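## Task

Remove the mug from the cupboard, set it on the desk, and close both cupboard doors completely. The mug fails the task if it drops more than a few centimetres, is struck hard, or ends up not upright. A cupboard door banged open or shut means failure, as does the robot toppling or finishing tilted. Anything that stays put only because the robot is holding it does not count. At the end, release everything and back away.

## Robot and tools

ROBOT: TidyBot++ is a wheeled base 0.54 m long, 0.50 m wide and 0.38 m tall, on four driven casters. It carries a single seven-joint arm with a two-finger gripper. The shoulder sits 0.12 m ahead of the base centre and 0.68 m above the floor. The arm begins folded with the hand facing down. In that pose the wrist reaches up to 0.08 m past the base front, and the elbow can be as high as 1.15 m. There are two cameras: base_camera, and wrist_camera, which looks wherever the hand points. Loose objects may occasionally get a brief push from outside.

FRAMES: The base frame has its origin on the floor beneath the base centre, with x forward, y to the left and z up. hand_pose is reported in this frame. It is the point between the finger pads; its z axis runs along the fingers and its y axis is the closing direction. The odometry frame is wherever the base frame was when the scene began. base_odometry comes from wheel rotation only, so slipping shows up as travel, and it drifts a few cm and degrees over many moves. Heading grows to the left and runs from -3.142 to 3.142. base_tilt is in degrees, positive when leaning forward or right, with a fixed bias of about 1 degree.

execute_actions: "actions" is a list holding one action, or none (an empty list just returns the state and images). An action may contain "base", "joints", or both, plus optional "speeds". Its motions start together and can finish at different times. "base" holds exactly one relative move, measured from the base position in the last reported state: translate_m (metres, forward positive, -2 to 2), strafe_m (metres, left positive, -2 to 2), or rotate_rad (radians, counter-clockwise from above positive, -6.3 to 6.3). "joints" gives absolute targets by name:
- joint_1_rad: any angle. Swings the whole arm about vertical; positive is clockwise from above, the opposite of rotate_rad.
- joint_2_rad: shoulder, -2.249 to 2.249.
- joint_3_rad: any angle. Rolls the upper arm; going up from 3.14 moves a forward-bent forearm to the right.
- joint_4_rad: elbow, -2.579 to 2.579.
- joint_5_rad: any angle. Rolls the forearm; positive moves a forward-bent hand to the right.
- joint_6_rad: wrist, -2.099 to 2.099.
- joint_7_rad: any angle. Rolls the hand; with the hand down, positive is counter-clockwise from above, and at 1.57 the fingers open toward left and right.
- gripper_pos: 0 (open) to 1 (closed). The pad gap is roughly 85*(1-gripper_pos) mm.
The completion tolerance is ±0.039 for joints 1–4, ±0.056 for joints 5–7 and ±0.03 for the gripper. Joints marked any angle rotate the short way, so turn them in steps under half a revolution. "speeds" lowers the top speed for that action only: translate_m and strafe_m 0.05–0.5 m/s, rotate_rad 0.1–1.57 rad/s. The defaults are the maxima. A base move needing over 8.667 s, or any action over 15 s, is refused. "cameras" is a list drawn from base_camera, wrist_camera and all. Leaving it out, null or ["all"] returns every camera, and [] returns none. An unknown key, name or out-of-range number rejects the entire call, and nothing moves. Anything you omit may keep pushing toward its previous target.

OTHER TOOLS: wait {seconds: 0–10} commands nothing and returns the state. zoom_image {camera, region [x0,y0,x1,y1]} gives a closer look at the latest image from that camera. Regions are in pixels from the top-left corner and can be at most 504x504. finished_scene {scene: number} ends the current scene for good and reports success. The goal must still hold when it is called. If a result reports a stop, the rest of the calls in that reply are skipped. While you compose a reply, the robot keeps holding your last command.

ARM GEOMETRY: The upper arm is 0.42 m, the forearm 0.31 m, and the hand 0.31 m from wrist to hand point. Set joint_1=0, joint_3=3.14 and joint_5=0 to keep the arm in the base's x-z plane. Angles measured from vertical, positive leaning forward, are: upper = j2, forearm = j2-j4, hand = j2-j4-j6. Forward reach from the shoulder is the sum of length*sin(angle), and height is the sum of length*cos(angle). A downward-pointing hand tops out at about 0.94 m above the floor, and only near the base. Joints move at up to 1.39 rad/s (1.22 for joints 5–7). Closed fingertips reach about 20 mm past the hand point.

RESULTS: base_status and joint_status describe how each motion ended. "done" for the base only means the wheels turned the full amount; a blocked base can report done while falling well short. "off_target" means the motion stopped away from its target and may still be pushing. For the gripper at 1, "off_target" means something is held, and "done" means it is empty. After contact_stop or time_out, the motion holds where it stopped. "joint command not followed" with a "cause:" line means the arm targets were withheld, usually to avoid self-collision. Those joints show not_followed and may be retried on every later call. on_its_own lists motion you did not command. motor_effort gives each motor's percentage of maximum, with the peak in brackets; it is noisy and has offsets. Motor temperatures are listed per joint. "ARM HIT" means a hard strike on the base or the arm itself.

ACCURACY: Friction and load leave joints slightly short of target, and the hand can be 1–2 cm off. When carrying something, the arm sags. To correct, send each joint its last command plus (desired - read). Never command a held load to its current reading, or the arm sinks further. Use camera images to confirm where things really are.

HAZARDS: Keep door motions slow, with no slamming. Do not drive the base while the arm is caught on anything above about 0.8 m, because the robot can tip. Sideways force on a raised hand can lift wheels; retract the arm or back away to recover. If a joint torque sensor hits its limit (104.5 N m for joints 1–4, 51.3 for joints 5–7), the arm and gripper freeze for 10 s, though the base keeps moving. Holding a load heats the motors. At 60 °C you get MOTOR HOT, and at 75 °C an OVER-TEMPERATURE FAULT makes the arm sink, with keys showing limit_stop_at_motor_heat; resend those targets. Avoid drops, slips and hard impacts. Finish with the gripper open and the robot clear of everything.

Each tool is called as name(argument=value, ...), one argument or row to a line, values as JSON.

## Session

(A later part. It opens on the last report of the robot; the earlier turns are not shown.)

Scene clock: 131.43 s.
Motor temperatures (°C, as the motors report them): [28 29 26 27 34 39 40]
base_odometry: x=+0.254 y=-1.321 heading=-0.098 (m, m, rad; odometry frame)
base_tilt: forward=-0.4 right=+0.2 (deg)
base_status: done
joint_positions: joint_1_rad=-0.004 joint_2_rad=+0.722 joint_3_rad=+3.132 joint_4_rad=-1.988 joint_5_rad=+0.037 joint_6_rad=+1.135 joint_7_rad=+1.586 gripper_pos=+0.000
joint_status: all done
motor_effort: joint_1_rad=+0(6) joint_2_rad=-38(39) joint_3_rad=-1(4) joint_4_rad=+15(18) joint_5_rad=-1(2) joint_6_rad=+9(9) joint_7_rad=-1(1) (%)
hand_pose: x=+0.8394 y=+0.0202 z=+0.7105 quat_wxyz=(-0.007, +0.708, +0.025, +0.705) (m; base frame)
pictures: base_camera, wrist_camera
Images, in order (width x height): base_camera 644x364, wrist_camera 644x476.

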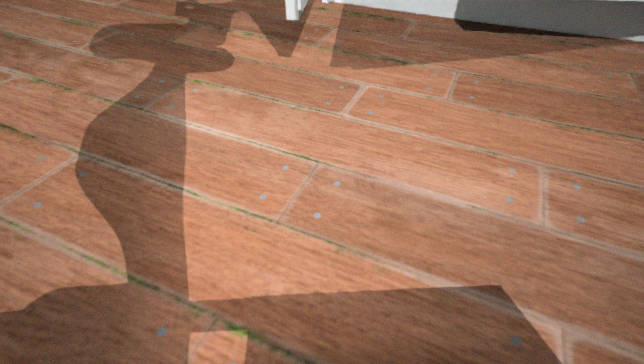

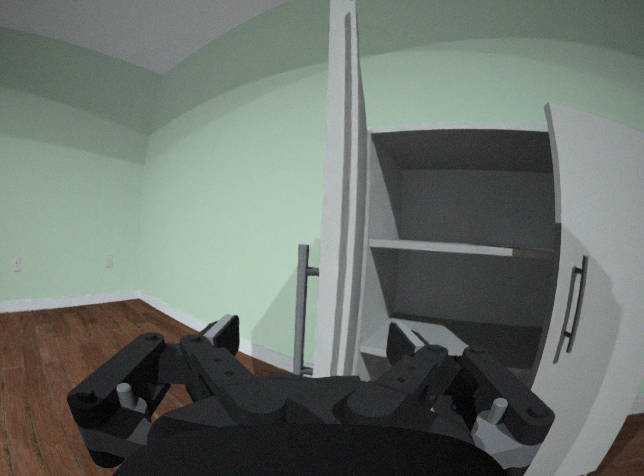

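execute_actions(
  actions=[
    {"base":{"strafe_m":-0.5}},
  ],
)

Scene clock: 136.73 s.
Motor temperatures (°C, as the motors report them): [28 29 26 27 34 39 40]
base_odometry: x=+0.206 y=-1.819 heading=-0.098 (m, m, rad; odometry frame)
base_tilt: forward=-0.4 right=+0.1 (deg)
base_status: done
joint_positions: joint_1_rad=+0.006 joint_2_rad=+0.722 joint_3_rad=+3.133 joint_4_rad=-1.988 joint_5_rad=+0.037 joint_6_rad=+1.135 joint_7_rad=+1.586 gripper_pos=+0.000
joint_status: not commanded
motor_effort: joint_1_rad=+0(3) joint_2_rad=-38(38) joint_3_rad=-1(3) joint_4_rad=+15(16) joint_5_rad=-1(0) joint_6_rad=+9(10) joint_7_rad=-1(1) (%)
hand_pose: x=+0.8395 y=+0.0124 z=+0.7105 quat_wxyz=(-0.003, +0.708, +0.021, +0.706) (m; base frame)
pictures: base_camera, wrist_camera
Images, in order (width x height): base_camera 644x364, wrist_camera 644x476.

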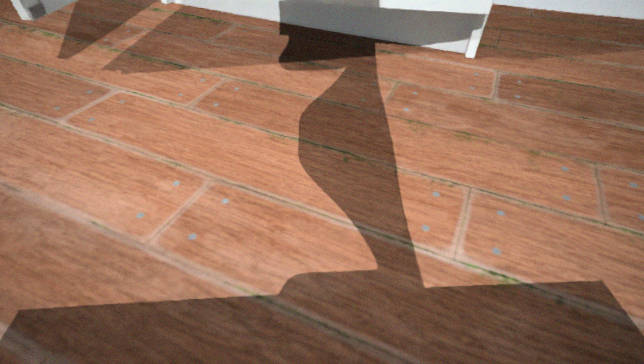

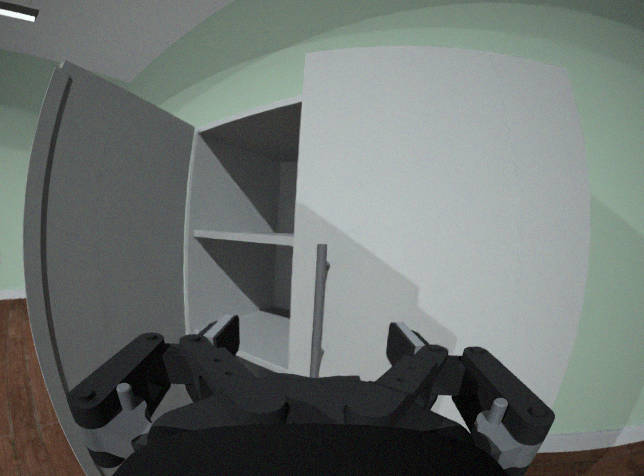

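execute_actions(
  actions=[
    {"base":{"translate_m":0.13},"joints":{"joint_2_rad":0.79,"joint_6_rad":1.21},"speeds":{"translate_m":0.15}},
  ],
)

Scene clock: 140.87 s.
Motor temperatures (°C, as the motors report them): [28 29 26 26 34 39 40]
base_odometry: x=+0.335 y=-1.832 heading=-0.098 (m, m, rad; odometry frame)
base_tilt: forward=-0.5 right=+0.2 (deg)
base_status: done
joint_positions: joint_1_rad=+0.006 joint_2_rad=+0.776 joint_3_rad=+3.133 joint_4_rad=-1.990 joint_5_rad=+0.037 joint_6_rad=+1.176 joint_7_rad=+1.586 gripper_pos=+0.000
joint_status: all done
motor_effort: joint_1_rad=+0(0) joint_2_rad=-39(41) joint_3_rad=-1(1) joint_4_rad=+14(16) joint_5_rad=-1(1) joint_6_rad=+8(9) joint_7_rad=-1(1) (%)
hand_pose: x=+0.8400 y=+0.0125 z=+0.6840 quat_wxyz=(-0.004, +0.713, +0.021, +0.701) (m; base frame)
pictures: base_camera, wrist_camera
Images, in order (width x height): base_camera 644x364, wrist_camera 644x476.

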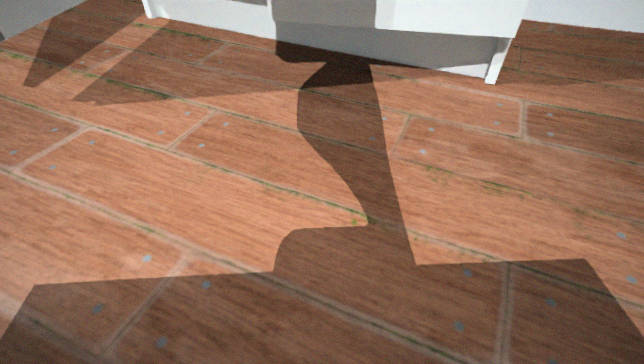

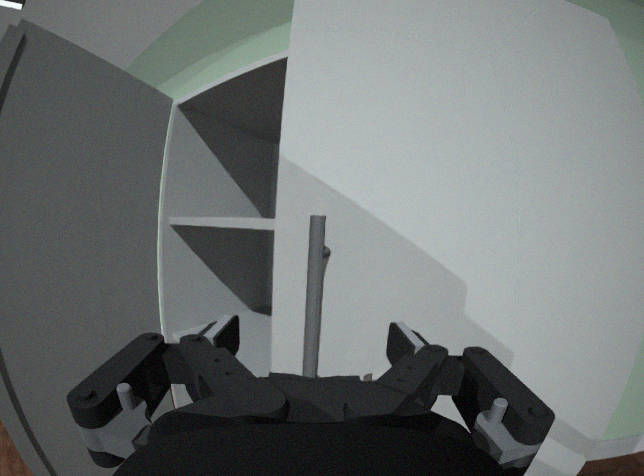

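execute_actions(
  actions=[
    {"base":{"translate_m":0.085},"speeds":{"translate_m":0.1}},
  ],
)

execute_actions(
  actions=[
    {"joints":{"gripper_pos":1}},
  ],
)

Scene clock: 144.87 s.
Motor temperatures (°C, as the motors report them): [28 29 26 26 34 39 40]
base_odometry: x=+0.420 y=-1.840 heading=-0.099 (m, m, rad; odometry frame)
base_tilt: forward=-0.4 right=+0.1 (deg)
base_status: done
joint_positions: joint_1_rad=+0.006 joint_2_rad=+0.776 joint_3_rad=+3.133 joint_4_rad=-1.993 joint_5_rad=+0.037 joint_6_rad=+1.177 joint_7_rad=+1.586 gripper_pos=+0.000
joint_status: not commanded
motor_effort: joint_1_rad=+1(1) joint_2_rad=-39(41) joint_3_rad=-1(1) joint_4_rad=+14(17) joint_5_rad=-1(0) joint_6_rad=+9(10) joint_7_rad=-1(1) (%)
hand_pose: x=+0.8392 y=+0.0124 z=+0.6827 quat_wxyz=(-0.004, +0.714, +0.020, +0.700) (m; base frame)
pictures: base_camera, wrist_camera
Images, in order (width x height): base_camera 644x364, wrist_camera 644x476.

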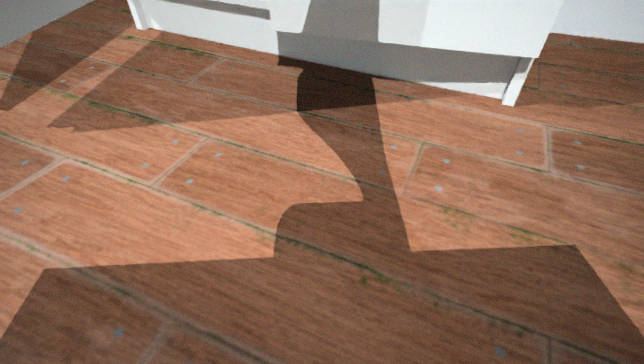

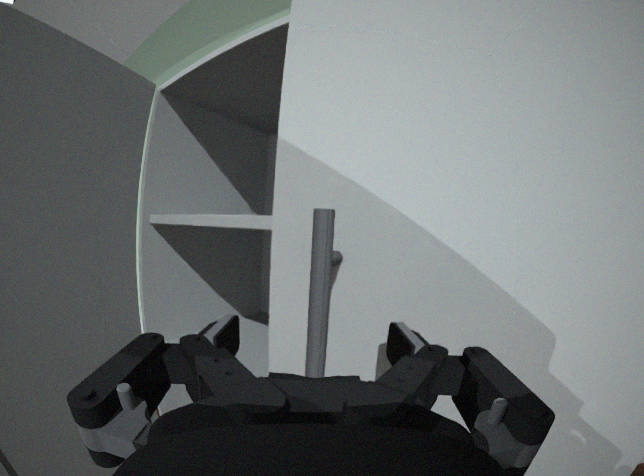

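Scene clock: 145.97 s.
Motor temperatures (°C, as the motors report them): [28 29 26 26 34 39 40]
base_odometry: x=+0.420 y=-1.840 heading=-0.099 (m, m, rad; odometry frame)
base_tilt: forward=-0.4 right=+0.1 (deg)
base_status: not commanded
joint_positions: joint_1_rad=+0.006 joint_2_rad=+0.776 joint_3_rad=+3.134 joint_4_rad=-1.993 joint_5_rad=+0.032 joint_6_rad=+1.178 joint_7_rad=+1.586 gripper_pos=+0.924
joint_status: gripper_pos off_target (ended at +0.924, target +1.000)
motor_effort: joint_1_rad=-1(3) joint_2_rad=-39(39) joint_3_rad=-2(3) joint_4_rad=+14(14) joint_5_rad=+0(2) joint_6_rad=+9(9) joint_7_rad=-1(1) (%)
hand_pose: x=+0.8393 y=+0.0102 z=+0.6828 quat_wxyz=(-0.003, +0.714, +0.018, +0.700) (m; base frame)
pictures: base_camera, wrist_camera
Images, in order (width x height): base_camera 644x364, wrist_camera 644x476.

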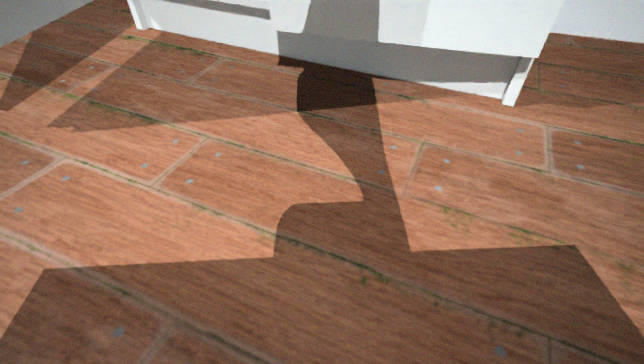

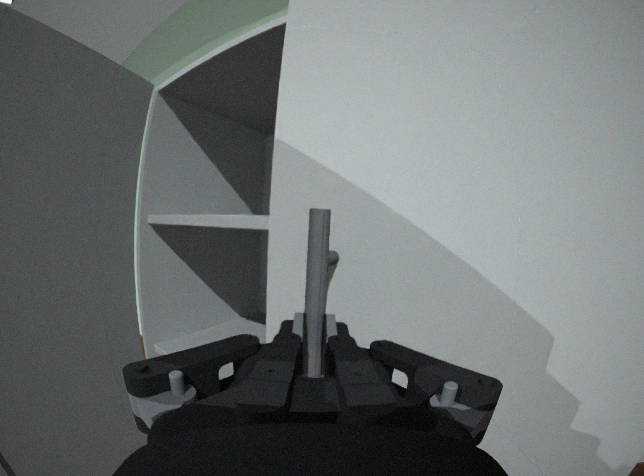

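execute_actions(
  actions=[
    {"base":{"translate_m":0.03},"joints":{"gripper_pos":0.6},"speeds":{"translate_m":0.05}},
  ],
  cameras=[],
)

execute_actions(
  actions=[
    {"joints":{"gripper_pos":1}},
  ],
  cameras=[],
)

execute_actions(
  actions=[
    {"base":{"translate_m":-0.25},"speeds":{"translate_m":0.06}},
  ],
)

execute_actions(
  actions=[
    {"base":{"strafe_m":-0.07},"speeds":{"strafe_m":0.06}},
  ],
  cameras=[],
)

execute_actions(
  actions=[
    {"base":{"translate_m":-0.1},"speeds":{"translate_m":0.06}},
  ],
  cameras=[],
)

execute_actions(
  actions=[
    {"base":{"strafe_m":-0.1},"speeds":{"strafe_m":0.06}},
  ],
  cameras=[],
)

execute_actions(
  actions=[
    {"base":{"translate_m":-0.05},"speeds":{"translate_m":0.06}},
  ],
)

Scene clock: 155.13 s.
Motor temperatures (°C, as the motors report them): [28 29 26 26 34 39 40]
base_odometry: x=+0.450 y=-1.843 heading=-0.099 (m, m, rad; odometry frame)
base_tilt: forward=-0.4 right=+0.2 (deg)
base_status: done
joint_positions: joint_1_rad=+0.004 joint_2_rad=+0.777 joint_3_rad=+3.134 joint_4_rad=-1.995 joint_5_rad=+0.029 joint_6_rad=+1.181 joint_7_rad=+1.586 gripper_pos=+0.600
joint_status: all done
motor_effort: joint_1_rad=+0(4) joint_2_rad=-38(40) joint_3_rad=-1(4) joint_4_rad=+14(17) joint_5_rad=+0(2) joint_6_rad=+9(10) joint_7_rad=-2(1) (%)
hand_pose: x=+0.8387 y=+0.0107 z=+0.6828 quat_wxyz=(-0.003, +0.714, +0.018, +0.700) (m; base frame)
pictures: none
No camera images: the call's "cameras" was empty. Leave "cameras" out to get every camera's image.

Scene clock: 155.90 s.
Motor temperatures (°C, as the motors report them): [28 29 26 26 34 39 40]
base_odometry: x=+0.449 y=-1.843 heading=-0.099 (m, m, rad; odometry frame)
base_tilt: forward=-0.3 right=+0.2 (deg)
base_status: not commanded
joint_positions: joint_1_rad=+0.005 joint_2_rad=+0.777 joint_3_rad=+3.135 joint_4_rad=-1.995 joint_5_rad=+0.025 joint_6_rad=+1.181 joint_7_rad=+1.586 gripper_pos=+0.903
joint_status: gripper_pos off_target (ended at +0.903, target +1.000)
motor_effort: joint_1_rad=-3(6) joint_2_rad=-38(39) joint_3_rad=-3(6) joint_4_rad=+14(15) joint_5_rad=+1(4) joint_6_rad=+8(9) joint_7_rad=-1(1) (%)
hand_pose: x=+0.8388 y=+0.0080 z=+0.6828 quat_wxyz=(-0.001, +0.714, +0.015, +0.700) (m; base frame)
pictures: none
No camera images: the call's "cameras" was empty. Leave "cameras" out to get every camera's image.

Scene clock: 160.57 s.
Motor temperatures (°C, as the motors report them): [28 29 26 26 34 39 40]
base_odometry: x=+0.201 y=-1.819 heading=-0.099 (m, m, rad; odometry frame)
base_tilt: forward=-0.4 right=+0.2 (deg)
base_status: done
joint_positions: joint_1_rad=+0.017 joint_2_rad=+0.777 joint_3_rad=+3.142 joint_4_rad=-1.995 joint_5_rad=+0.021 joint_6_rad=+1.182 joint_7_rad=+1.586 gripper_pos=+0.906
joint_status: not commanded
motor_effort: joint_1_rad=-4(6) joint_2_rad=-38(41) joint_3_rad=-3(6) joint_4_rad=+12(16) joint_5_rad=+1(5) joint_6_rad=+8(11) joint_7_rad=-1(1) (%)
hand_pose: x=+0.8389 y=-0.0053 z=+0.6826 quat_wxyz=(+0.008, +0.714, +0.009, +0.700) (m; base frame)
pictures: base_camera, wrist_camera
Images, in order (width x height): base_camera 644x364, wrist_camera 644x476.

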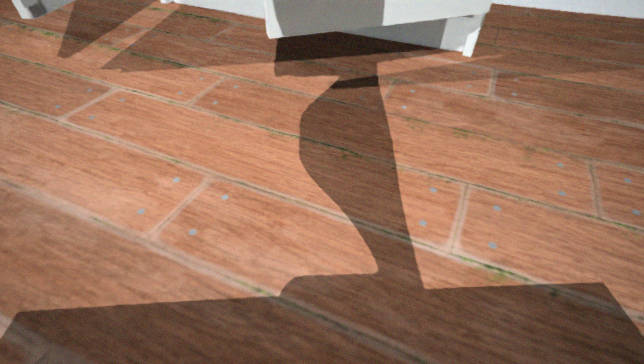

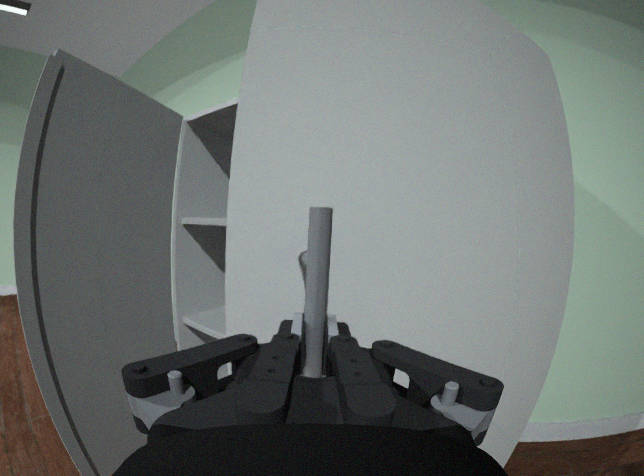

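Scene clock: 162.23 s.
Motor temperatures (°C, as the motors report them): [28 29 26 26 34 39 40]
base_odometry: x=+0.194 y=-1.888 heading=-0.099 (m, m, rad; odometry frame)
base_tilt: forward=-0.4 right=+0.1 (deg)
base_status: done
joint_positions: joint_1_rad=-0.051 joint_2_rad=+0.777 joint_3_rad=+3.112 joint_4_rad=-1.996 joint_5_rad=+0.021 joint_6_rad=+1.182 joint_7_rad=+1.586 gripper_pos=+0.906
joint_status: not commanded
motor_effort: joint_1_rad=+9(13) joint_2_rad=-37(39) joint_3_rad=+6(8) joint_4_rad=+15(16) joint_5_rad=-7(9) joint_6_rad=+9(10) joint_7_rad=-3(3) (%)
hand_pose: x=+0.8358 y=+0.0589 z=+0.6826 quat_wxyz=(-0.031, +0.713, +0.034, +0.699) (m; base frame)
pictures: none
No camera images: the call's "cameras" was empty. Leave "cameras" out to get every camera's image.

Scene clock: 164.40 s.
Motor temperatures (°C, as the motors report them): [28 29 26 26 34 39 40]
base_odometry: x=+0.094 y=-1.878 heading=-0.099 (m, m, rad; odometry frame)
base_tilt: forward=-0.4 right=+0.2 (deg)
base_status: done
joint_positions: joint_1_rad=+0.012 joint_2_rad=+0.778 joint_3_rad=+3.138 joint_4_rad=-1.995 joint_5_rad=+0.021 joint_6_rad=+1.185 joint_7_rad=+1.586 gripper_pos=+0.908
joint_status: not commanded
motor_effort: joint_1_rad=-3(9) joint_2_rad=-37(40) joint_3_rad=-3(7) joint_4_rad=+10(15) joint_5_rad=+0(8) joint_6_rad=+8(10) joint_7_rad=-1(3) (%)
hand_pose: x=+0.8386 y=+0.0005 z=+0.6824 quat_wxyz=(+0.004, +0.713, +0.011, +0.701) (m; base frame)
pictures: none
No camera images: the call's "cameras" was empty. Leave "cameras" out to get every camera's image.

Scene clock: 166.57 s.
Motor temperatures (°C, as the motors report them): [28 29 26 26 34 39 40]
base_odometry: x=+0.084 y=-1.978 heading=-0.099 (m, m, rad; odometry frame)
base_tilt: forward=-0.4 right=+0.2 (deg)
base_status: done
joint_positions: joint_1_rad=-0.073 joint_2_rad=+0.778 joint_3_rad=+3.094 joint_4_rad=-2.002 joint_5_rad=+0.034 joint_6_rad=+1.189 joint_7_rad=+1.586 gripper_pos=+0.908
joint_status: not commanded
motor_effort: joint_1_rad=+14(17) joint_2_rad=-34(37) joint_3_rad=+10(11) joint_4_rad=+16(17) joint_5_rad=-11(13) joint_6_rad=+7(8) joint_7_rad=-3(3) (%)
hand_pose: x=+0.8310 y=+0.0876 z=+0.6822 quat_wxyz=(-0.051, +0.712, +0.047, +0.699) (m; base frame)
pictures: none
No camera images: the call's "cameras" was empty. Leave "cameras" out to get every camera's image.

Scene clock: 167.90 s.
Motor temperatures (°C, as the motors report them): [28 29 26 26 34 39 40]
base_odometry: x=+0.034 y=-1.973 heading=-0.099 (m, m, rad; odometry frame)
base_tilt: forward=-0.4 right=+0.1 (deg)
base_status: done
joint_positions: joint_1_rad=-0.018 joint_2_rad=+0.779 joint_3_rad=+3.116 joint_4_rad=-2.001 joint_5_rad=+0.034 joint_6_rad=+1.191 joint_7_rad=+1.586 gripper_pos=+0.908
joint_status: not commanded
motor_effort: joint_1_rad=+3(15) joint_2_rad=-36(39) joint_3_rad=+1(10) joint_4_rad=+12(16) joint_5_rad=-4(11) joint_6_rad=+8(10) joint_7_rad=-2(3) (%)
hand_pose: x=+0.8358 y=+0.0369 z=+0.6823 quat_wxyz=(-0.020, +0.713, +0.028, +0.701) (m; base frame)
pictures: base_camera, wrist_camera
Images, in order (width x height): base_camera 644x364, wrist_camera 644x476.

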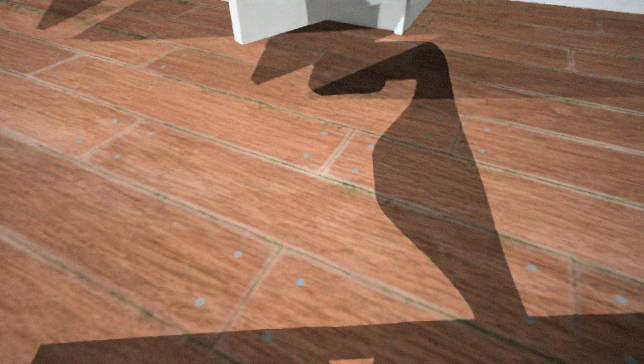

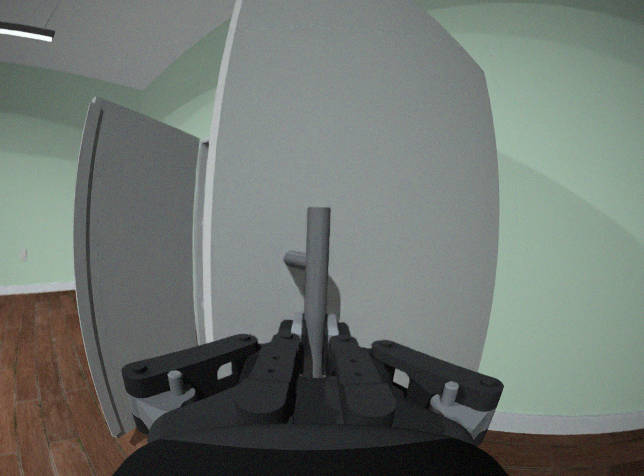

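Repeat the final arc as for the left door.

execute_actions(
  actions=[
    {"base":{"strafe_m":-0.09},"speeds":{"strafe_m":0.06}},
  ],
  cameras=[],
)

execute_actions(
  actions=[
    {"base":{"translate_m":-0.04},"speeds":{"translate_m":0.06}},
  ],
  cameras=[],
)

execute_actions(
  actions=[
    {"base":{"strafe_m":-0.07},"speeds":{"strafe_m":0.06}},
  ],
  cameras=[],
)

execute_actions(
  actions=[
    {"joints":{"gripper_pos":0.5,"joint_1_rad":-0.06,"joint_3_rad":3.11}},
  ],
  cameras=[],
)

execute_actions(
  actions=[
    {"base":{"translate_m":-0.3},"speeds":{"translate_m":0.25}},
  ],
  cameras=[],
)

execute_actions(
  actions=[
    {"base":{"rotate_rad":-0.4},"joints":{"joint_1_rad":0,"joint_2_rad":0.6,"joint_3_rad":3.14,"joint_4_rad":-1.89,"joint_5_rad":0,"joint_6_rad":0.4,"gripper_pos":0}},
  ],
  cameras=[],
)

execute_actions(
  actions=[
    {"base":{"strafe_m":0.65}},
  ],
)

Scene clock: 177.67 s.
Motor temperatures (°C, as the motors report them): [28 29 26 26 34 39 40]
base_odometry: x=+0.025 y=-2.062 heading=-0.099 (m, m, rad; odometry frame)
base_tilt: forward=-0.4 right=+0.1 (deg)
base_status: done
joint_positions: joint_1_rad=-0.083 joint_2_rad=+0.779 joint_3_rad=+3.086 joint_4_rad=-2.007 joint_5_rad=+0.046 joint_6_rad=+1.195 joint_7_rad=+1.586 gripper_pos=+0.908
joint_status: not commanded
motor_effort: joint_1_rad=+16(19) joint_2_rad=-33(36) joint_3_rad=+11(13) joint_4_rad=+17(19) joint_5_rad=-13(15) joint_6_rad=+6(8) joint_7_rad=-3(3) (%)
hand_pose: x=+0.8273 y=+0.1024 z=+0.6820 quat_wxyz=(-0.061, +0.711, +0.056, +0.698) (m; base frame)
pictures: none
No camera images: the call's "cameras" was empty. Leave "cameras" out to get every camera's image.

Scene clock: 178.87 s.
Motor temperatures (°C, as the motors report them): [28 29 26 26 34 39 40]
base_odometry: x=-0.014 y=-2.059 heading=-0.099 (m, m, rad; odometry frame)
base_tilt: forward=-0.4 right=+0.2 (deg)
base_status: done
joint_positions: joint_1_rad=-0.027 joint_2_rad=+0.778 joint_3_rad=+3.110 joint_4_rad=-2.006 joint_5_rad=+0.046 joint_6_rad=+1.197 joint_7_rad=+1.586 gripper_pos=+0.908
joint_status: not commanded
motor_effort: joint_1_rad=+4(16) joint_2_rad=-37(39) joint_3_rad=+3(11) joint_4_rad=+14(17) joint_5_rad=-5(13) joint_6_rad=+8(9) joint_7_rad=-1(3) (%)
hand_pose: x=+0.8334 y=+0.0498 z=+0.6823 quat_wxyz=(-0.029, +0.712, +0.036, +0.701) (m; base frame)
pictures: none
No camera images: the call's "cameras" was empty. Leave "cameras" out to get every camera's image.

Scene clock: 180.53 s.
Motor temperatures (°C, as the motors report them): [28 29 26 26 34 39 40]
base_odometry: x=-0.021 y=-2.128 heading=-0.099 (m, m, rad; odometry frame)
base_tilt: forward=-0.4 right=+0.2 (deg)
base_status: done
joint_positions: joint_1_rad=-0.076 joint_2_rad=+0.778 joint_3_rad=+3.091 joint_4_rad=-2.009 joint_5_rad=+0.046 joint_6_rad=+1.198 joint_7_rad=+1.586 gripper_pos=+0.908
joint_status: not commanded
motor_effort: joint_1_rad=+14(18) joint_2_rad=-32(37) joint_3_rad=+9(12) joint_4_rad=+17(19) joint_5_rad=-12(14) joint_6_rad=+6(8) joint_7_rad=-3(3) (%)
hand_pose: x=+0.8277 y=+0.0944 z=+0.6820 quat_wxyz=(-0.056, +0.711, +0.054, +0.699) (m; base frame)
pictures: none
No camera images: the call's "cameras" was empty. Leave "cameras" out to get every camera's image.

Scene clock: 181.37 s.
Motor temperatures (°C, as the motors report them): [28 29 26 26 34 39 40]
base_odometry: x=-0.021 y=-2.128 heading=-0.099 (m, m, rad; odometry frame)
base_tilt: forward=-0.4 right=+0.1 (deg)
base_status: not commanded
joint_positions: joint_1_rad=-0.062 joint_2_rad=+0.783 joint_3_rad=+3.100 joint_4_rad=-2.004 joint_5_rad=+0.042 joint_6_rad=+1.198 joint_7_rad=+1.586 gripper_pos=+0.500
joint_status: all done
motor_effort: joint_1_rad=+0(15) joint_2_rad=-38(40) joint_3_rad=-1(10) joint_4_rad=+14(17) joint_5_rad=-1(12) joint_6_rad=+9(10) joint_7_rad=-1(3) (%)
hand_pose: x=+0.8313 y=+0.0789 z=+0.6805 quat_wxyz=(-0.046, +0.712, +0.047, +0.700) (m; base frame)
pictures: none
No camera images: the call's "cameras" was empty. Leave "cameras" out to get every camera's image.

Scene clock: 183.43 s.
Motor temperatures (°C, as the motors report them): [28 29 26 26 34 39 40]
base_odometry: x=-0.320 y=-2.099 heading=-0.099 (m, m, rad; odometry frame)
base_tilt: forward=-0.4 right=+0.1 (deg)
base_status: done
joint_positions: joint_1_rad=-0.062 joint_2_rad=+0.783 joint_3_rad=+3.100 joint_4_rad=-2.004 joint_5_rad=+0.042 joint_6_rad=+1.198 joint_7_rad=+1.586 gripper_pos=+0.500
joint_status: not commanded
motor_effort: joint_1_rad=+0(1) joint_2_rad=-38(42) joint_3_rad=-2(2) joint_4_rad=+14(15) joint_5_rad=-1(0) joint_6_rad=+9(10) joint_7_rad=-2(1) (%)
hand_pose: x=+0.8314 y=+0.0789 z=+0.6804 quat_wxyz=(-0.046, +0.712, +0.047, +0.700) (m; base frame)
pictures: none
No camera images: the call's "cameras" was empty. Leave "cameras" out to get every camera's image.

Scene clock: 185.03 s.
Motor temperatures (°C, as the motors report them): [28 29 26 26 34 39 40]
base_odometry: x=-0.320 y=-2.099 heading=-0.499 (m, m, rad; odometry frame)
base_tilt: forward=-0.4 right=+0.2 (deg)
base_status: done
joint_positions: joint_1_rad=+0.000 joint_2_rad=+0.613 joint_3_rad=+3.145 joint_4_rad=-1.899 joint_5_rad=+0.038 joint_6_rad=+0.426 joint_7_rad=+1.586 gripper_pos=+0.000
joint_status: all done
motor_effort: joint_1_rad=+0(6) joint_2_rad=-37(40) joint_3_rad=-1(6) joint_4_rad=+17(17) joint_5_rad=-1(3) joint_6_rad=+8(9) joint_7_rad=-1(1) (%)
hand_pose: x=+0.8168 y=+0.0039 z=+0.6179 quat_wxyz=(+0.008, +0.864, +0.025, +0.503) (m; base frame)
pictures: none
No camera images: the call's "cameras" was empty. Leave "cameras" out to get every camera's image.

Scene clock: 187.70 s.
Motor temperatures (°C, as the motors report them): [28 29 26 26 34 39 40]
base_odometry: x=-0.009 y=-1.528 heading=-0.499 (m, m, rad; odometry frame)
base_tilt: forward=-0.4 right=+0.1 (deg)
base_status: done
joint_positions: joint_1_rad=-0.002 joint_2_rad=+0.613 joint_3_rad=+3.145 joint_4_rad=-1.899 joint_5_rad=+0.038 joint_6_rad=+0.426 joint_7_rad=+1.586 gripper_pos=+0.000
joint_status: not commanded
motor_effort: joint_1_rad=+0(4) joint_2_rad=-37(37) joint_3_rad=-1(3) joint_4_rad=+18(17) joint_5_rad=-1(2) joint_6_rad=+8(7) joint_7_rad=-1(1) (%)
hand_pose: x=+0.8168 y=+0.0052 z=+0.6179 quat_wxyz=(+0.007, +0.864, +0.025, +0.503) (m; base frame)
pictures: base_camera, wrist_camera
Images, in order (width x height): base_camera 644x364, wrist_camera 644x476.

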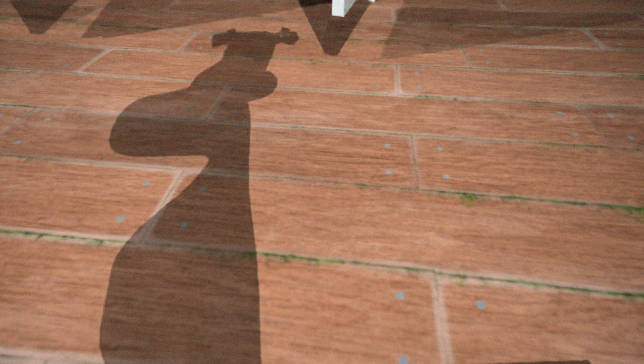

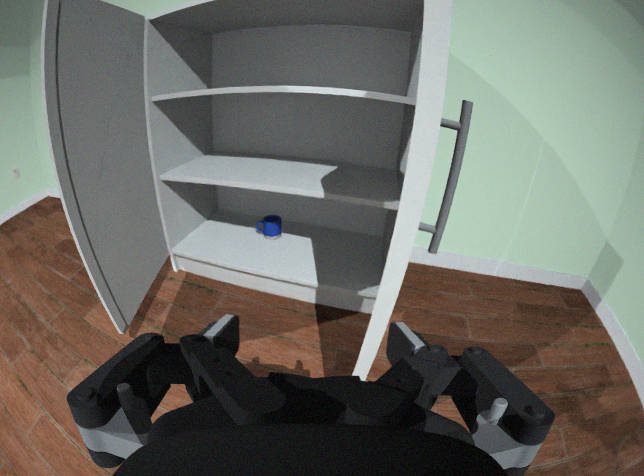

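execute_actions(
  actions=[
    {"joints":{"joint_2_rad":1.95,"joint_4_rad":-0.564,"joint_6_rad":0.723}},
  ],
)

Scene clock: 201.67 s.
Motor temperatures (°C, as the motors report them): [28 29 26 26 34 39 40]
base_odometry: x=-0.009 y=-1.528 heading=-0.499 (m, m, rad; odometry frame)
base_tilt: forward=-0.4 right=+0.1 (deg)
base_status: not commanded
joint_positions: joint_1_rad=-0.002 joint_2_rad=+1.937 joint_3_rad=+3.145 joint_4_rad=-0.579 joint_5_rad=+0.038 joint_6_rad=+0.688 joint_7_rad=+1.586 gripper_pos=+0.000
joint_status: all done
motor_effort: joint_1_rad=+0(1) joint_2_rad=-51(56) joint_3_rad=-1(1) joint_4_rad=+17(19) joint_5_rad=-1(1) joint_6_rad=+8(9) joint_7_rad=-1(1) (%)
hand_pose: x=+0.9972 y=+0.0100 z=+0.1977 quat_wxyz=(+0.005, +0.791, +0.027, +0.611) (m; base frame)
pictures: base_camera, wrist_camera
Images, in order (width x height): base_camera 644x364, wrist_camera 644x476.

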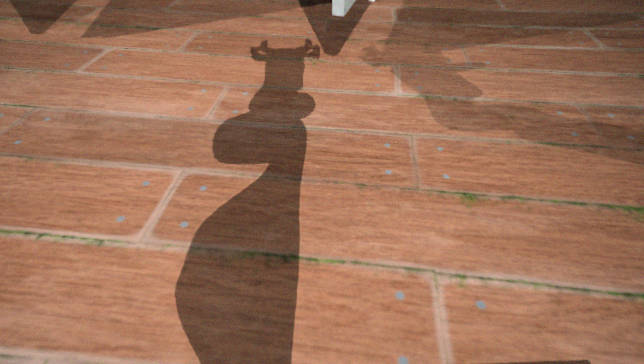

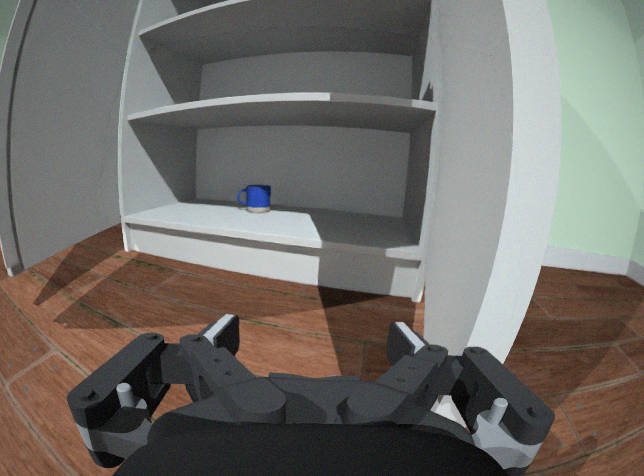

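execute_actions(
  actions=[
    {"base":{"strafe_m":0.25}},
  ],
  cameras=[],
)

execute_actions(
  actions=[
    {"base":{"rotate_rad":-0.05}},
  ],
  cameras=[],
)

execute_actions(
  actions=[
    {"base":{"translate_m":0.4},"speeds":{"translate_m":0.2}},
  ],
)

Scene clock: 207.13 s.
Motor temperatures (°C, as the motors report them): [28 29 26 26 34 39 40]
base_odometry: x=+0.111 y=-1.308 heading=-0.500 (m, m, rad; odometry frame)
base_tilt: forward=-0.4 right=+0.1 (deg)
base_status: done
joint_positions: joint_1_rad=-0.007 joint_2_rad=+1.937 joint_3_rad=+3.145 joint_4_rad=-0.579 joint_5_rad=+0.038 joint_6_rad=+0.688 joint_7_rad=+1.586 gripper_pos=+0.000
joint_status: not commanded
motor_effort: joint_1_rad=+0(5) joint_2_rad=-51(51) joint_3_rad=-1(2) joint_4_rad=+18(18) joint_5_rad=-1(2) joint_6_rad=+8(8) joint_7_rad=-1(1) (%)
hand_pose: x=+0.9972 y=+0.0147 z=+0.1977 quat_wxyz=(+0.003, +0.791, +0.029, +0.611) (m; base frame)
pictures: none
No camera images: the call's "cameras" was empty. Leave "cameras" out to get every camera's image.

Scene clock: 208.20 s.
Motor temperatures (°C, as the motors report them): [28 29 26 26 34 39 40]
base_odometry: x=+0.111 y=-1.308 heading=-0.550 (m, m, rad; odometry frame)
base_tilt: forward=-0.4 right=+0.2 (deg)
base_status: done
joint_positions: joint_1_rad=+0.006 joint_2_rad=+1.937 joint_3_rad=+3.145 joint_4_rad=-0.579 joint_5_rad=+0.038 joint_6_rad=+0.688 joint_7_rad=+1.586 gripper_pos=+0.000
joint_status: not commanded
motor_effort: joint_1_rad=+1(4) joint_2_rad=-51(51) joint_3_rad=-1(2) joint_4_rad=+18(18) joint_5_rad=-1(2) joint_6_rad=+9(9) joint_7_rad=-1(1) (%)
hand_pose: x=+0.9973 y=+0.0031 z=+0.1977 quat_wxyz=(+0.007, +0.791, +0.024, +0.611) (m; base frame)
pictures: none
No camera images: the call's "cameras" was empty. Leave "cameras" out to get every camera's image.

Scene clock: 211.00 s.
Motor temperatures (°C, as the motors report them): [28 29 26 26 34 39 40]
base_odometry: x=+0.453 y=-1.517 heading=-0.550 (m, m, rad; odometry frame)
base_tilt: forward=-0.4 right=+0.2 (deg)
base_status: done
joint_positions: joint_1_rad=+0.006 joint_2_rad=+1.938 joint_3_rad=+3.145 joint_4_rad=-0.573 joint_5_rad=+0.038 joint_6_rad=+0.689 joint_7_rad=+1.586 gripper_pos=+0.000
joint_status: not commanded
motor_effort: joint_1_rad=+0(1) joint_2_rad=-51(53) joint_3_rad=-1(1) joint_4_rad=+18(19) joint_5_rad=-1(2) joint_6_rad=+8(9) joint_7_rad=-1(1) (%)
hand_pose: x=+0.9984 y=+0.0031 z=+0.1992 quat_wxyz=(+0.007, +0.790, +0.024, +0.613) (m; base frame)
pictures: base_camera, wrist_camera
Images, in order (width x height): base_camera 644x364, wrist_camera 644x476.

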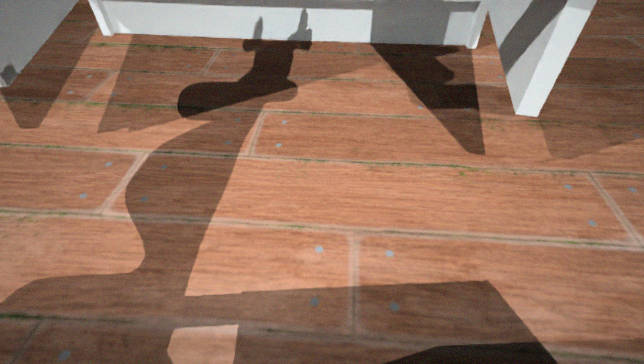

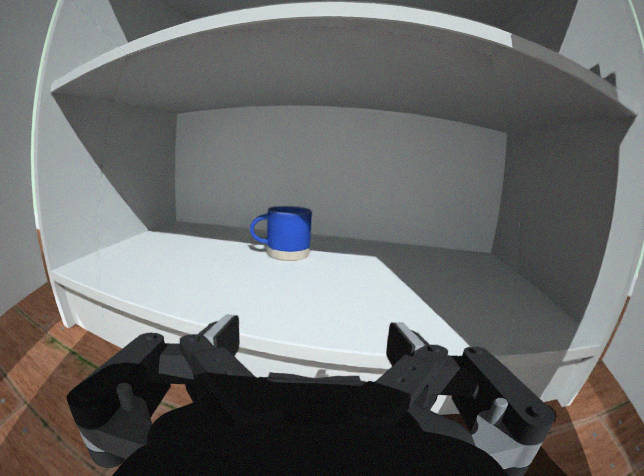

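execute_actions(
  actions=[
    {"base":{"strafe_m":0.03},"joints":{"joint_2_rad":1.985,"joint_6_rad":0.74}},
  ],
  cameras=[],
)

execute_actions(
  actions=[
    {"base":{"translate_m":0.2},"speeds":{"translate_m":0.1}},
  ],
)

Scene clock: 229.83 s.
Motor temperatures (°C, as the motors report them): [28 30 26 27 34 39 40]
base_odometry: x=+0.468 y=-1.492 heading=-0.550 (m, m, rad; odometry frame)
base_tilt: forward=-0.4 right=+0.2 (deg)
base_status: done
joint_positions: joint_1_rad=-0.004 joint_2_rad=+1.972 joint_3_rad=+3.145 joint_4_rad=-0.572 joint_5_rad=+0.038 joint_6_rad=+0.707 joint_7_rad=+1.586 gripper_pos=+0.000
joint_status: all done
motor_effort: joint_1_rad=+0(4) joint_2_rad=-50(51) joint_3_rad=-1(2) joint_4_rad=+17(18) joint_5_rad=-1(2) joint_6_rad=+8(9) joint_7_rad=-1(1) (%)
hand_pose: x=+0.9837 y=+0.0123 z=+0.1761 quat_wxyz=(+0.003, +0.794, +0.028, +0.607) (m; base frame)
pictures: none
No camera images: the call's "cameras" was empty. Leave "cameras" out to get every camera's image.

Scene clock: 232.40 s.
Motor temperatures (°C, as the motors report them): [28 30 26 27 34 39 40]
base_odometry: x=+0.639 y=-1.596 heading=-0.550 (m, m, rad; odometry frame)
base_tilt: forward=-0.3 right=+0.1 (deg)
base_status: done
joint_positions: joint_1_rad=-0.004 joint_2_rad=+1.974 joint_3_rad=+3.145 joint_4_rad=-0.571 joint_5_rad=+0.038 joint_6_rad=+0.707 joint_7_rad=+1.586 gripper_pos=+0.000
joint_status: not commanded
motor_effort: joint_1_rad=+0(0) joint_2_rad=-50(53) joint_3_rad=-1(1) joint_4_rad=+17(19) joint_5_rad=-1(1) joint_6_rad=+8(9) joint_7_rad=-1(1) (%)
hand_pose: x=+0.9830 y=+0.0123 z=+0.1748 quat_wxyz=(+0.003, +0.794, +0.028, +0.607) (m; base frame)
pictures: base_camera, wrist_camera
Images, in order (width x height): base_camera 644x364, wrist_camera 644x476.

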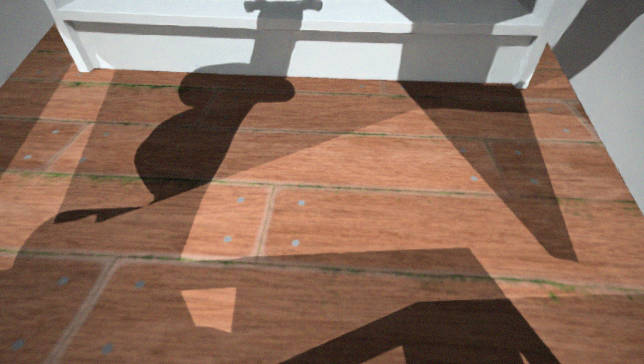

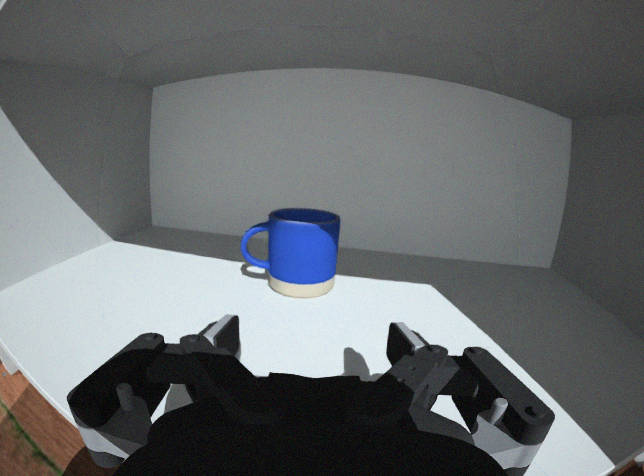

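execute_actions(
  actions=[
    {"base":{"translate_m":0.11},"joints":{"joint_1_rad":-0.015},"speeds":{"translate_m":0.07}},
  ],
)

Scene clock: 237.53 s.
Motor temperatures (°C, as the motors report them): [28 30 26 27 34 39 40]
base_odometry: x=+0.733 y=-1.653 heading=-0.549 (m, m, rad; odometry frame)
base_tilt: forward=-0.4 right=+0.2 (deg)
base_status: done
joint_positions: joint_1_rad=-0.009 joint_2_rad=+1.974 joint_3_rad=+3.145 joint_4_rad=-0.570 joint_5_rad=+0.038 joint_6_rad=+0.707 joint_7_rad=+1.586 gripper_pos=+0.000
joint_status: all done
motor_effort: joint_1_rad=+1(2) joint_2_rad=-50(52) joint_3_rad=-1(2) joint_4_rad=+17(19) joint_5_rad=+0(2) joint_6_rad=+8(8) joint_7_rad=-1(1) (%)
hand_pose: x=+0.9826 y=+0.0158 z=+0.1742 quat_wxyz=(+0.002, +0.795, +0.030, +0.606) (m; base frame)
pictures: base_camera, wrist_camera
Images, in order (width x height): base_camera 644x364, wrist_camera 644x476.

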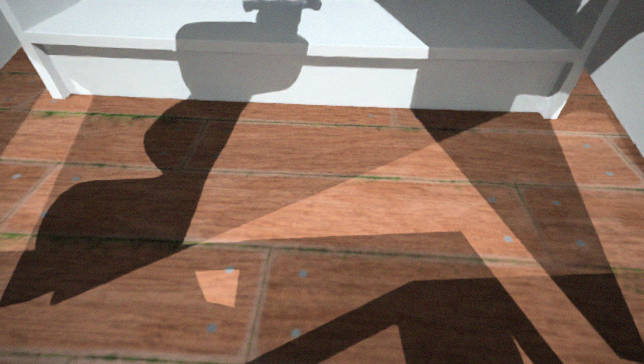

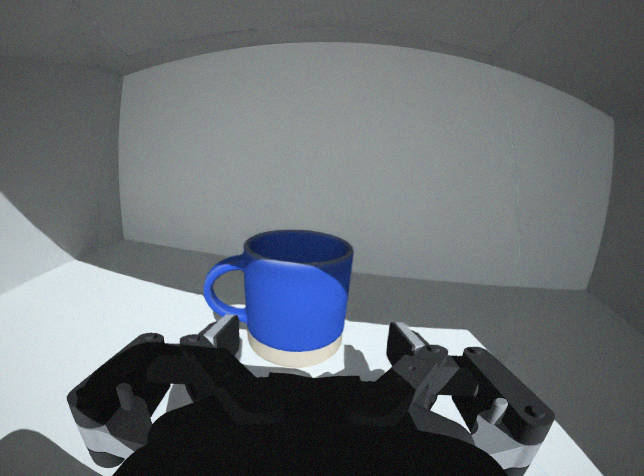

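execute_actions(
  actions=[
    {"joints":{"joint_1_rad":-0.045}},
  ],
  cameras=[],
)

execute_actions(
  actions=[
    {"base":{"translate_m":0.035},"speeds":{"translate_m":0.05}},
  ],
)

Scene clock: 241.53 s.
Motor temperatures (°C, as the motors report them): [28 30 26 27 34 39 40]
base_odometry: x=+0.733 y=-1.653 heading=-0.549 (m, m, rad; odometry frame)
base_tilt: forward=-0.4 right=+0.2 (deg)
base_status: not commanded
joint_positions: joint_1_rad=-0.039 joint_2_rad=+1.974 joint_3_rad=+3.145 joint_4_rad=-0.570 joint_5_rad=+0.038 joint_6_rad=+0.707 joint_7_rad=+1.586 gripper_pos=+0.000
joint_status: all done
motor_effort: joint_1_rad=+0(3) joint_2_rad=-50(50) joint_3_rad=-1(2) joint_4_rad=+17(17) joint_5_rad=-1(1) joint_6_rad=+8(8) joint_7_rad=-1(1) (%)
hand_pose: x=+0.9818 y=+0.0419 z=+0.1742 quat_wxyz=(-0.007, +0.794, +0.042, +0.606) (m; base frame)
pictures: none
No camera images: the call's "cameras" was empty. Leave "cameras" out to get every camera's image.

Scene clock: 242.73 s.
Motor temperatures (°C, as the motors report them): [28 30 26 27 34 39 40]
base_odometry: x=+0.763 y=-1.672 heading=-0.549 (m, m, rad; odometry frame)
base_tilt: forward=-0.5 right=+0.1 (deg)
base_status: done
joint_positions: joint_1_rad=-0.039 joint_2_rad=+1.975 joint_3_rad=+3.145 joint_4_rad=-0.570 joint_5_rad=+0.038 joint_6_rad=+0.707 joint_7_rad=+1.586 gripper_pos=+0.000
joint_status: not commanded
motor_effort: joint_1_rad=+0(1) joint_2_rad=-50(52) joint_3_rad=-1(1) joint_4_rad=+17(18) joint_5_rad=-1(1) joint_6_rad=+8(9) joint_7_rad=-1(1) (%)
hand_pose: x=+0.9817 y=+0.0419 z=+0.1741 quat_wxyz=(-0.007, +0.794, +0.042, +0.606) (m; base frame)
pictures: base_camera, wrist_camera
Images, in order (width x height): base_camera 644x364, wrist_camera 644x476.

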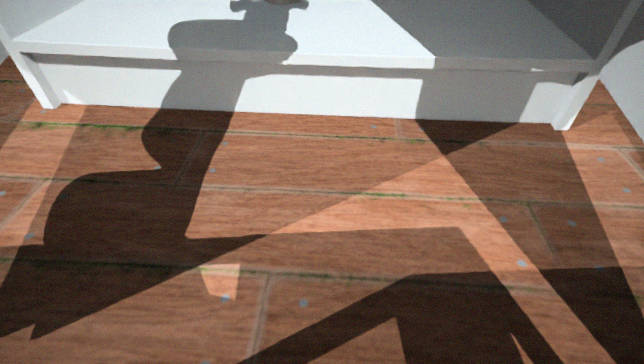

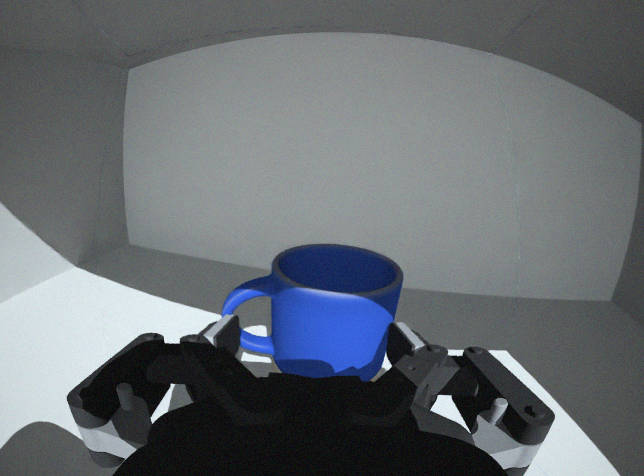

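execute_actions(
  actions=[],
)

Scene clock: 253.33 s.
Motor temperatures (°C, as the motors report them): [28 30 26 27 34 39 40]
base_odometry: x=+0.763 y=-1.672 heading=-0.549 (m, m, rad; odometry frame)
base_tilt: forward=-0.4 right=+0.2 (deg)
base_status: done
joint_positions: joint_1_rad=-0.039 joint_2_rad=+1.975 joint_3_rad=+3.145 joint_4_rad=-0.570 joint_5_rad=+0.038 joint_6_rad=+0.707 joint_7_rad=+1.586 gripper_pos=+0.000
joint_status: not commanded
motor_effort: joint_1_rad=+1(1) joint_2_rad=-50(52) joint_3_rad=-1(1) joint_4_rad=+17(18) joint_5_rad=-1(1) joint_6_rad=+8(9) joint_7_rad=-1(1) (%)
hand_pose: x=+0.9817 y=+0.0419 z=+0.1741 quat_wxyz=(-0.007, +0.794, +0.042, +0.606) (m; base frame)
pictures: base_camera, wrist_camera
Images, in order (width x height): base_camera 644x364, wrist_camera 644x476.

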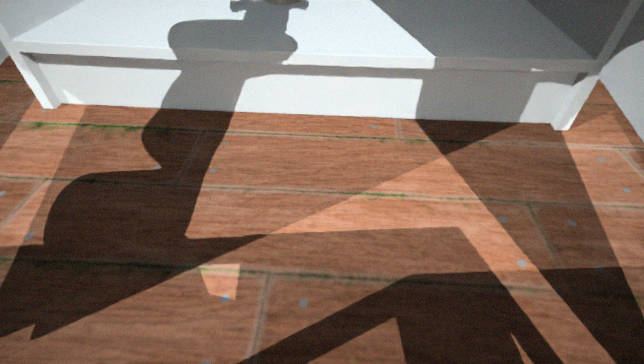

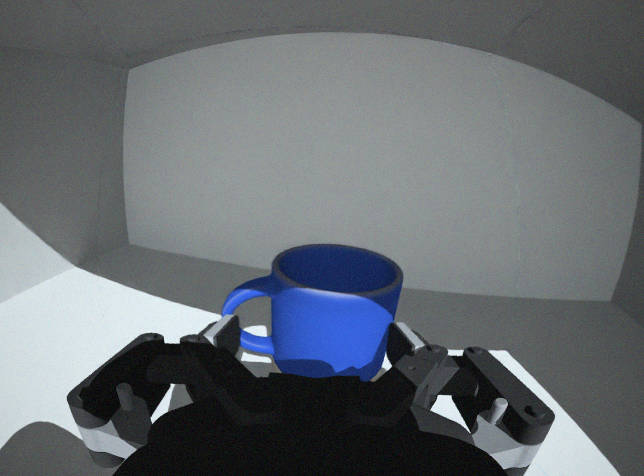

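execute_actions(
  actions=[
    {"base":{"strafe_m":-0.012},"speeds":{"strafe_m":0.05}},
  ],
)

execute_actions(
  actions=[
    {"base":{"translate_m":0.025},"speeds":{"translate_m":0.05}},
  ],
)

Scene clock: 259.50 s.
Motor temperatures (°C, as the motors report them): [28 30 26 27 34 39 40]
base_odometry: x=+0.757 y=-1.682 heading=-0.549 (m, m, rad; odometry frame)
base_tilt: forward=-0.4 right=+0.2 (deg)
base_status: done
joint_positions: joint_1_rad=-0.040 joint_2_rad=+1.975 joint_3_rad=+3.145 joint_4_rad=-0.570 joint_5_rad=+0.038 joint_6_rad=+0.707 joint_7_rad=+1.586 gripper_pos=+0.000
joint_status: not commanded
motor_effort: joint_1_rad=+0(2) joint_2_rad=-51(52) joint_3_rad=-1(1) joint_4_rad=+17(18) joint_5_rad=-1(2) joint_6_rad=+8(9) joint_7_rad=-1(1) (%)
hand_pose: x=+0.9816 y=+0.0429 z=+0.1741 quat_wxyz=(-0.007, +0.794, +0.042, +0.606) (m; base frame)
pictures: base_camera, wrist_camera
Images, in order (width x height): base_camera 644x364, wrist_camera 644x476.

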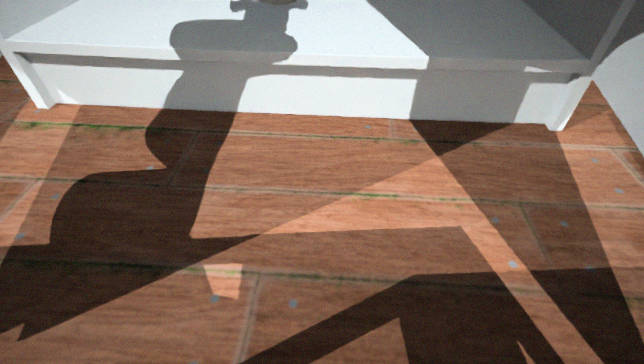

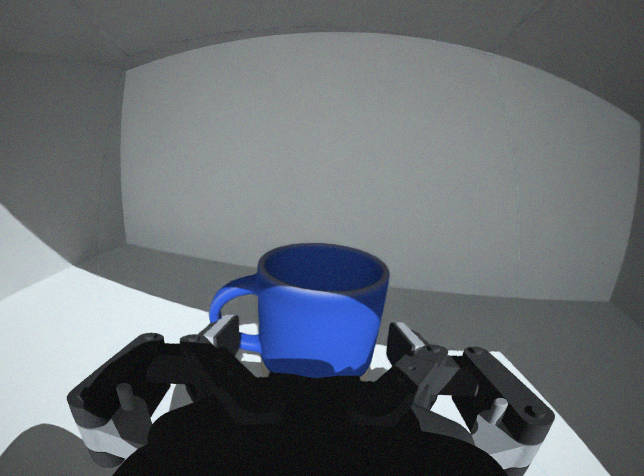

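Scene clock: 260.50 s.
Motor temperatures (°C, as the motors report them): [28 30 26 27 34 39 40]
base_odometry: x=+0.778 y=-1.695 heading=-0.549 (m, m, rad; odometry frame)
base_tilt: forward=-0.4 right=+0.2 (deg)
base_status: done
joint_positions: joint_1_rad=-0.040 joint_2_rad=+1.975 joint_3_rad=+3.145 joint_4_rad=-0.570 joint_5_rad=+0.038 joint_6_rad=+0.707 joint_7_rad=+1.586 gripper_pos=+0.000
joint_status: not commanded
motor_effort: joint_1_rad=+1(1) joint_2_rad=-50(52) joint_3_rad=-1(1) joint_4_rad=+17(18) joint_5_rad=-1(2) joint_6_rad=+9(9) joint_7_rad=-1(1) (%)
hand_pose: x=+0.9815 y=+0.0429 z=+0.1739 quat_wxyz=(-0.007, +0.794, +0.042, +0.606) (m; base frame)
pictures: base_camera, wrist_camera
Images, in order (width x height): base_camera 644x364, wrist_camera 644x476.

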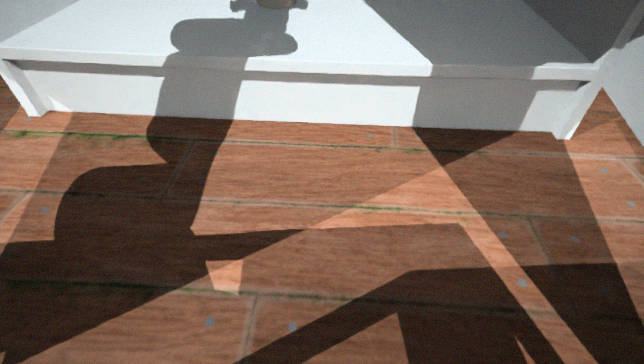

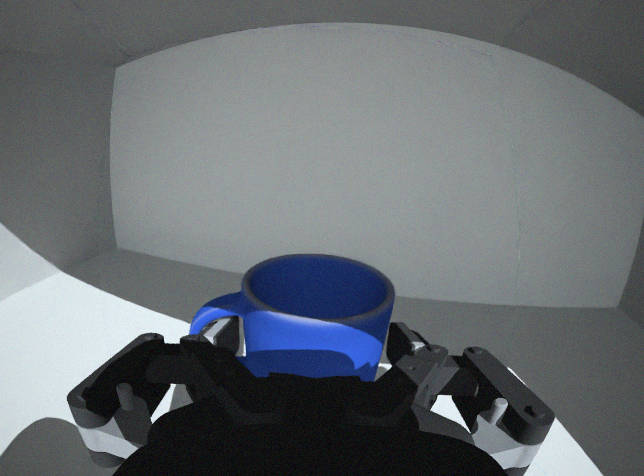

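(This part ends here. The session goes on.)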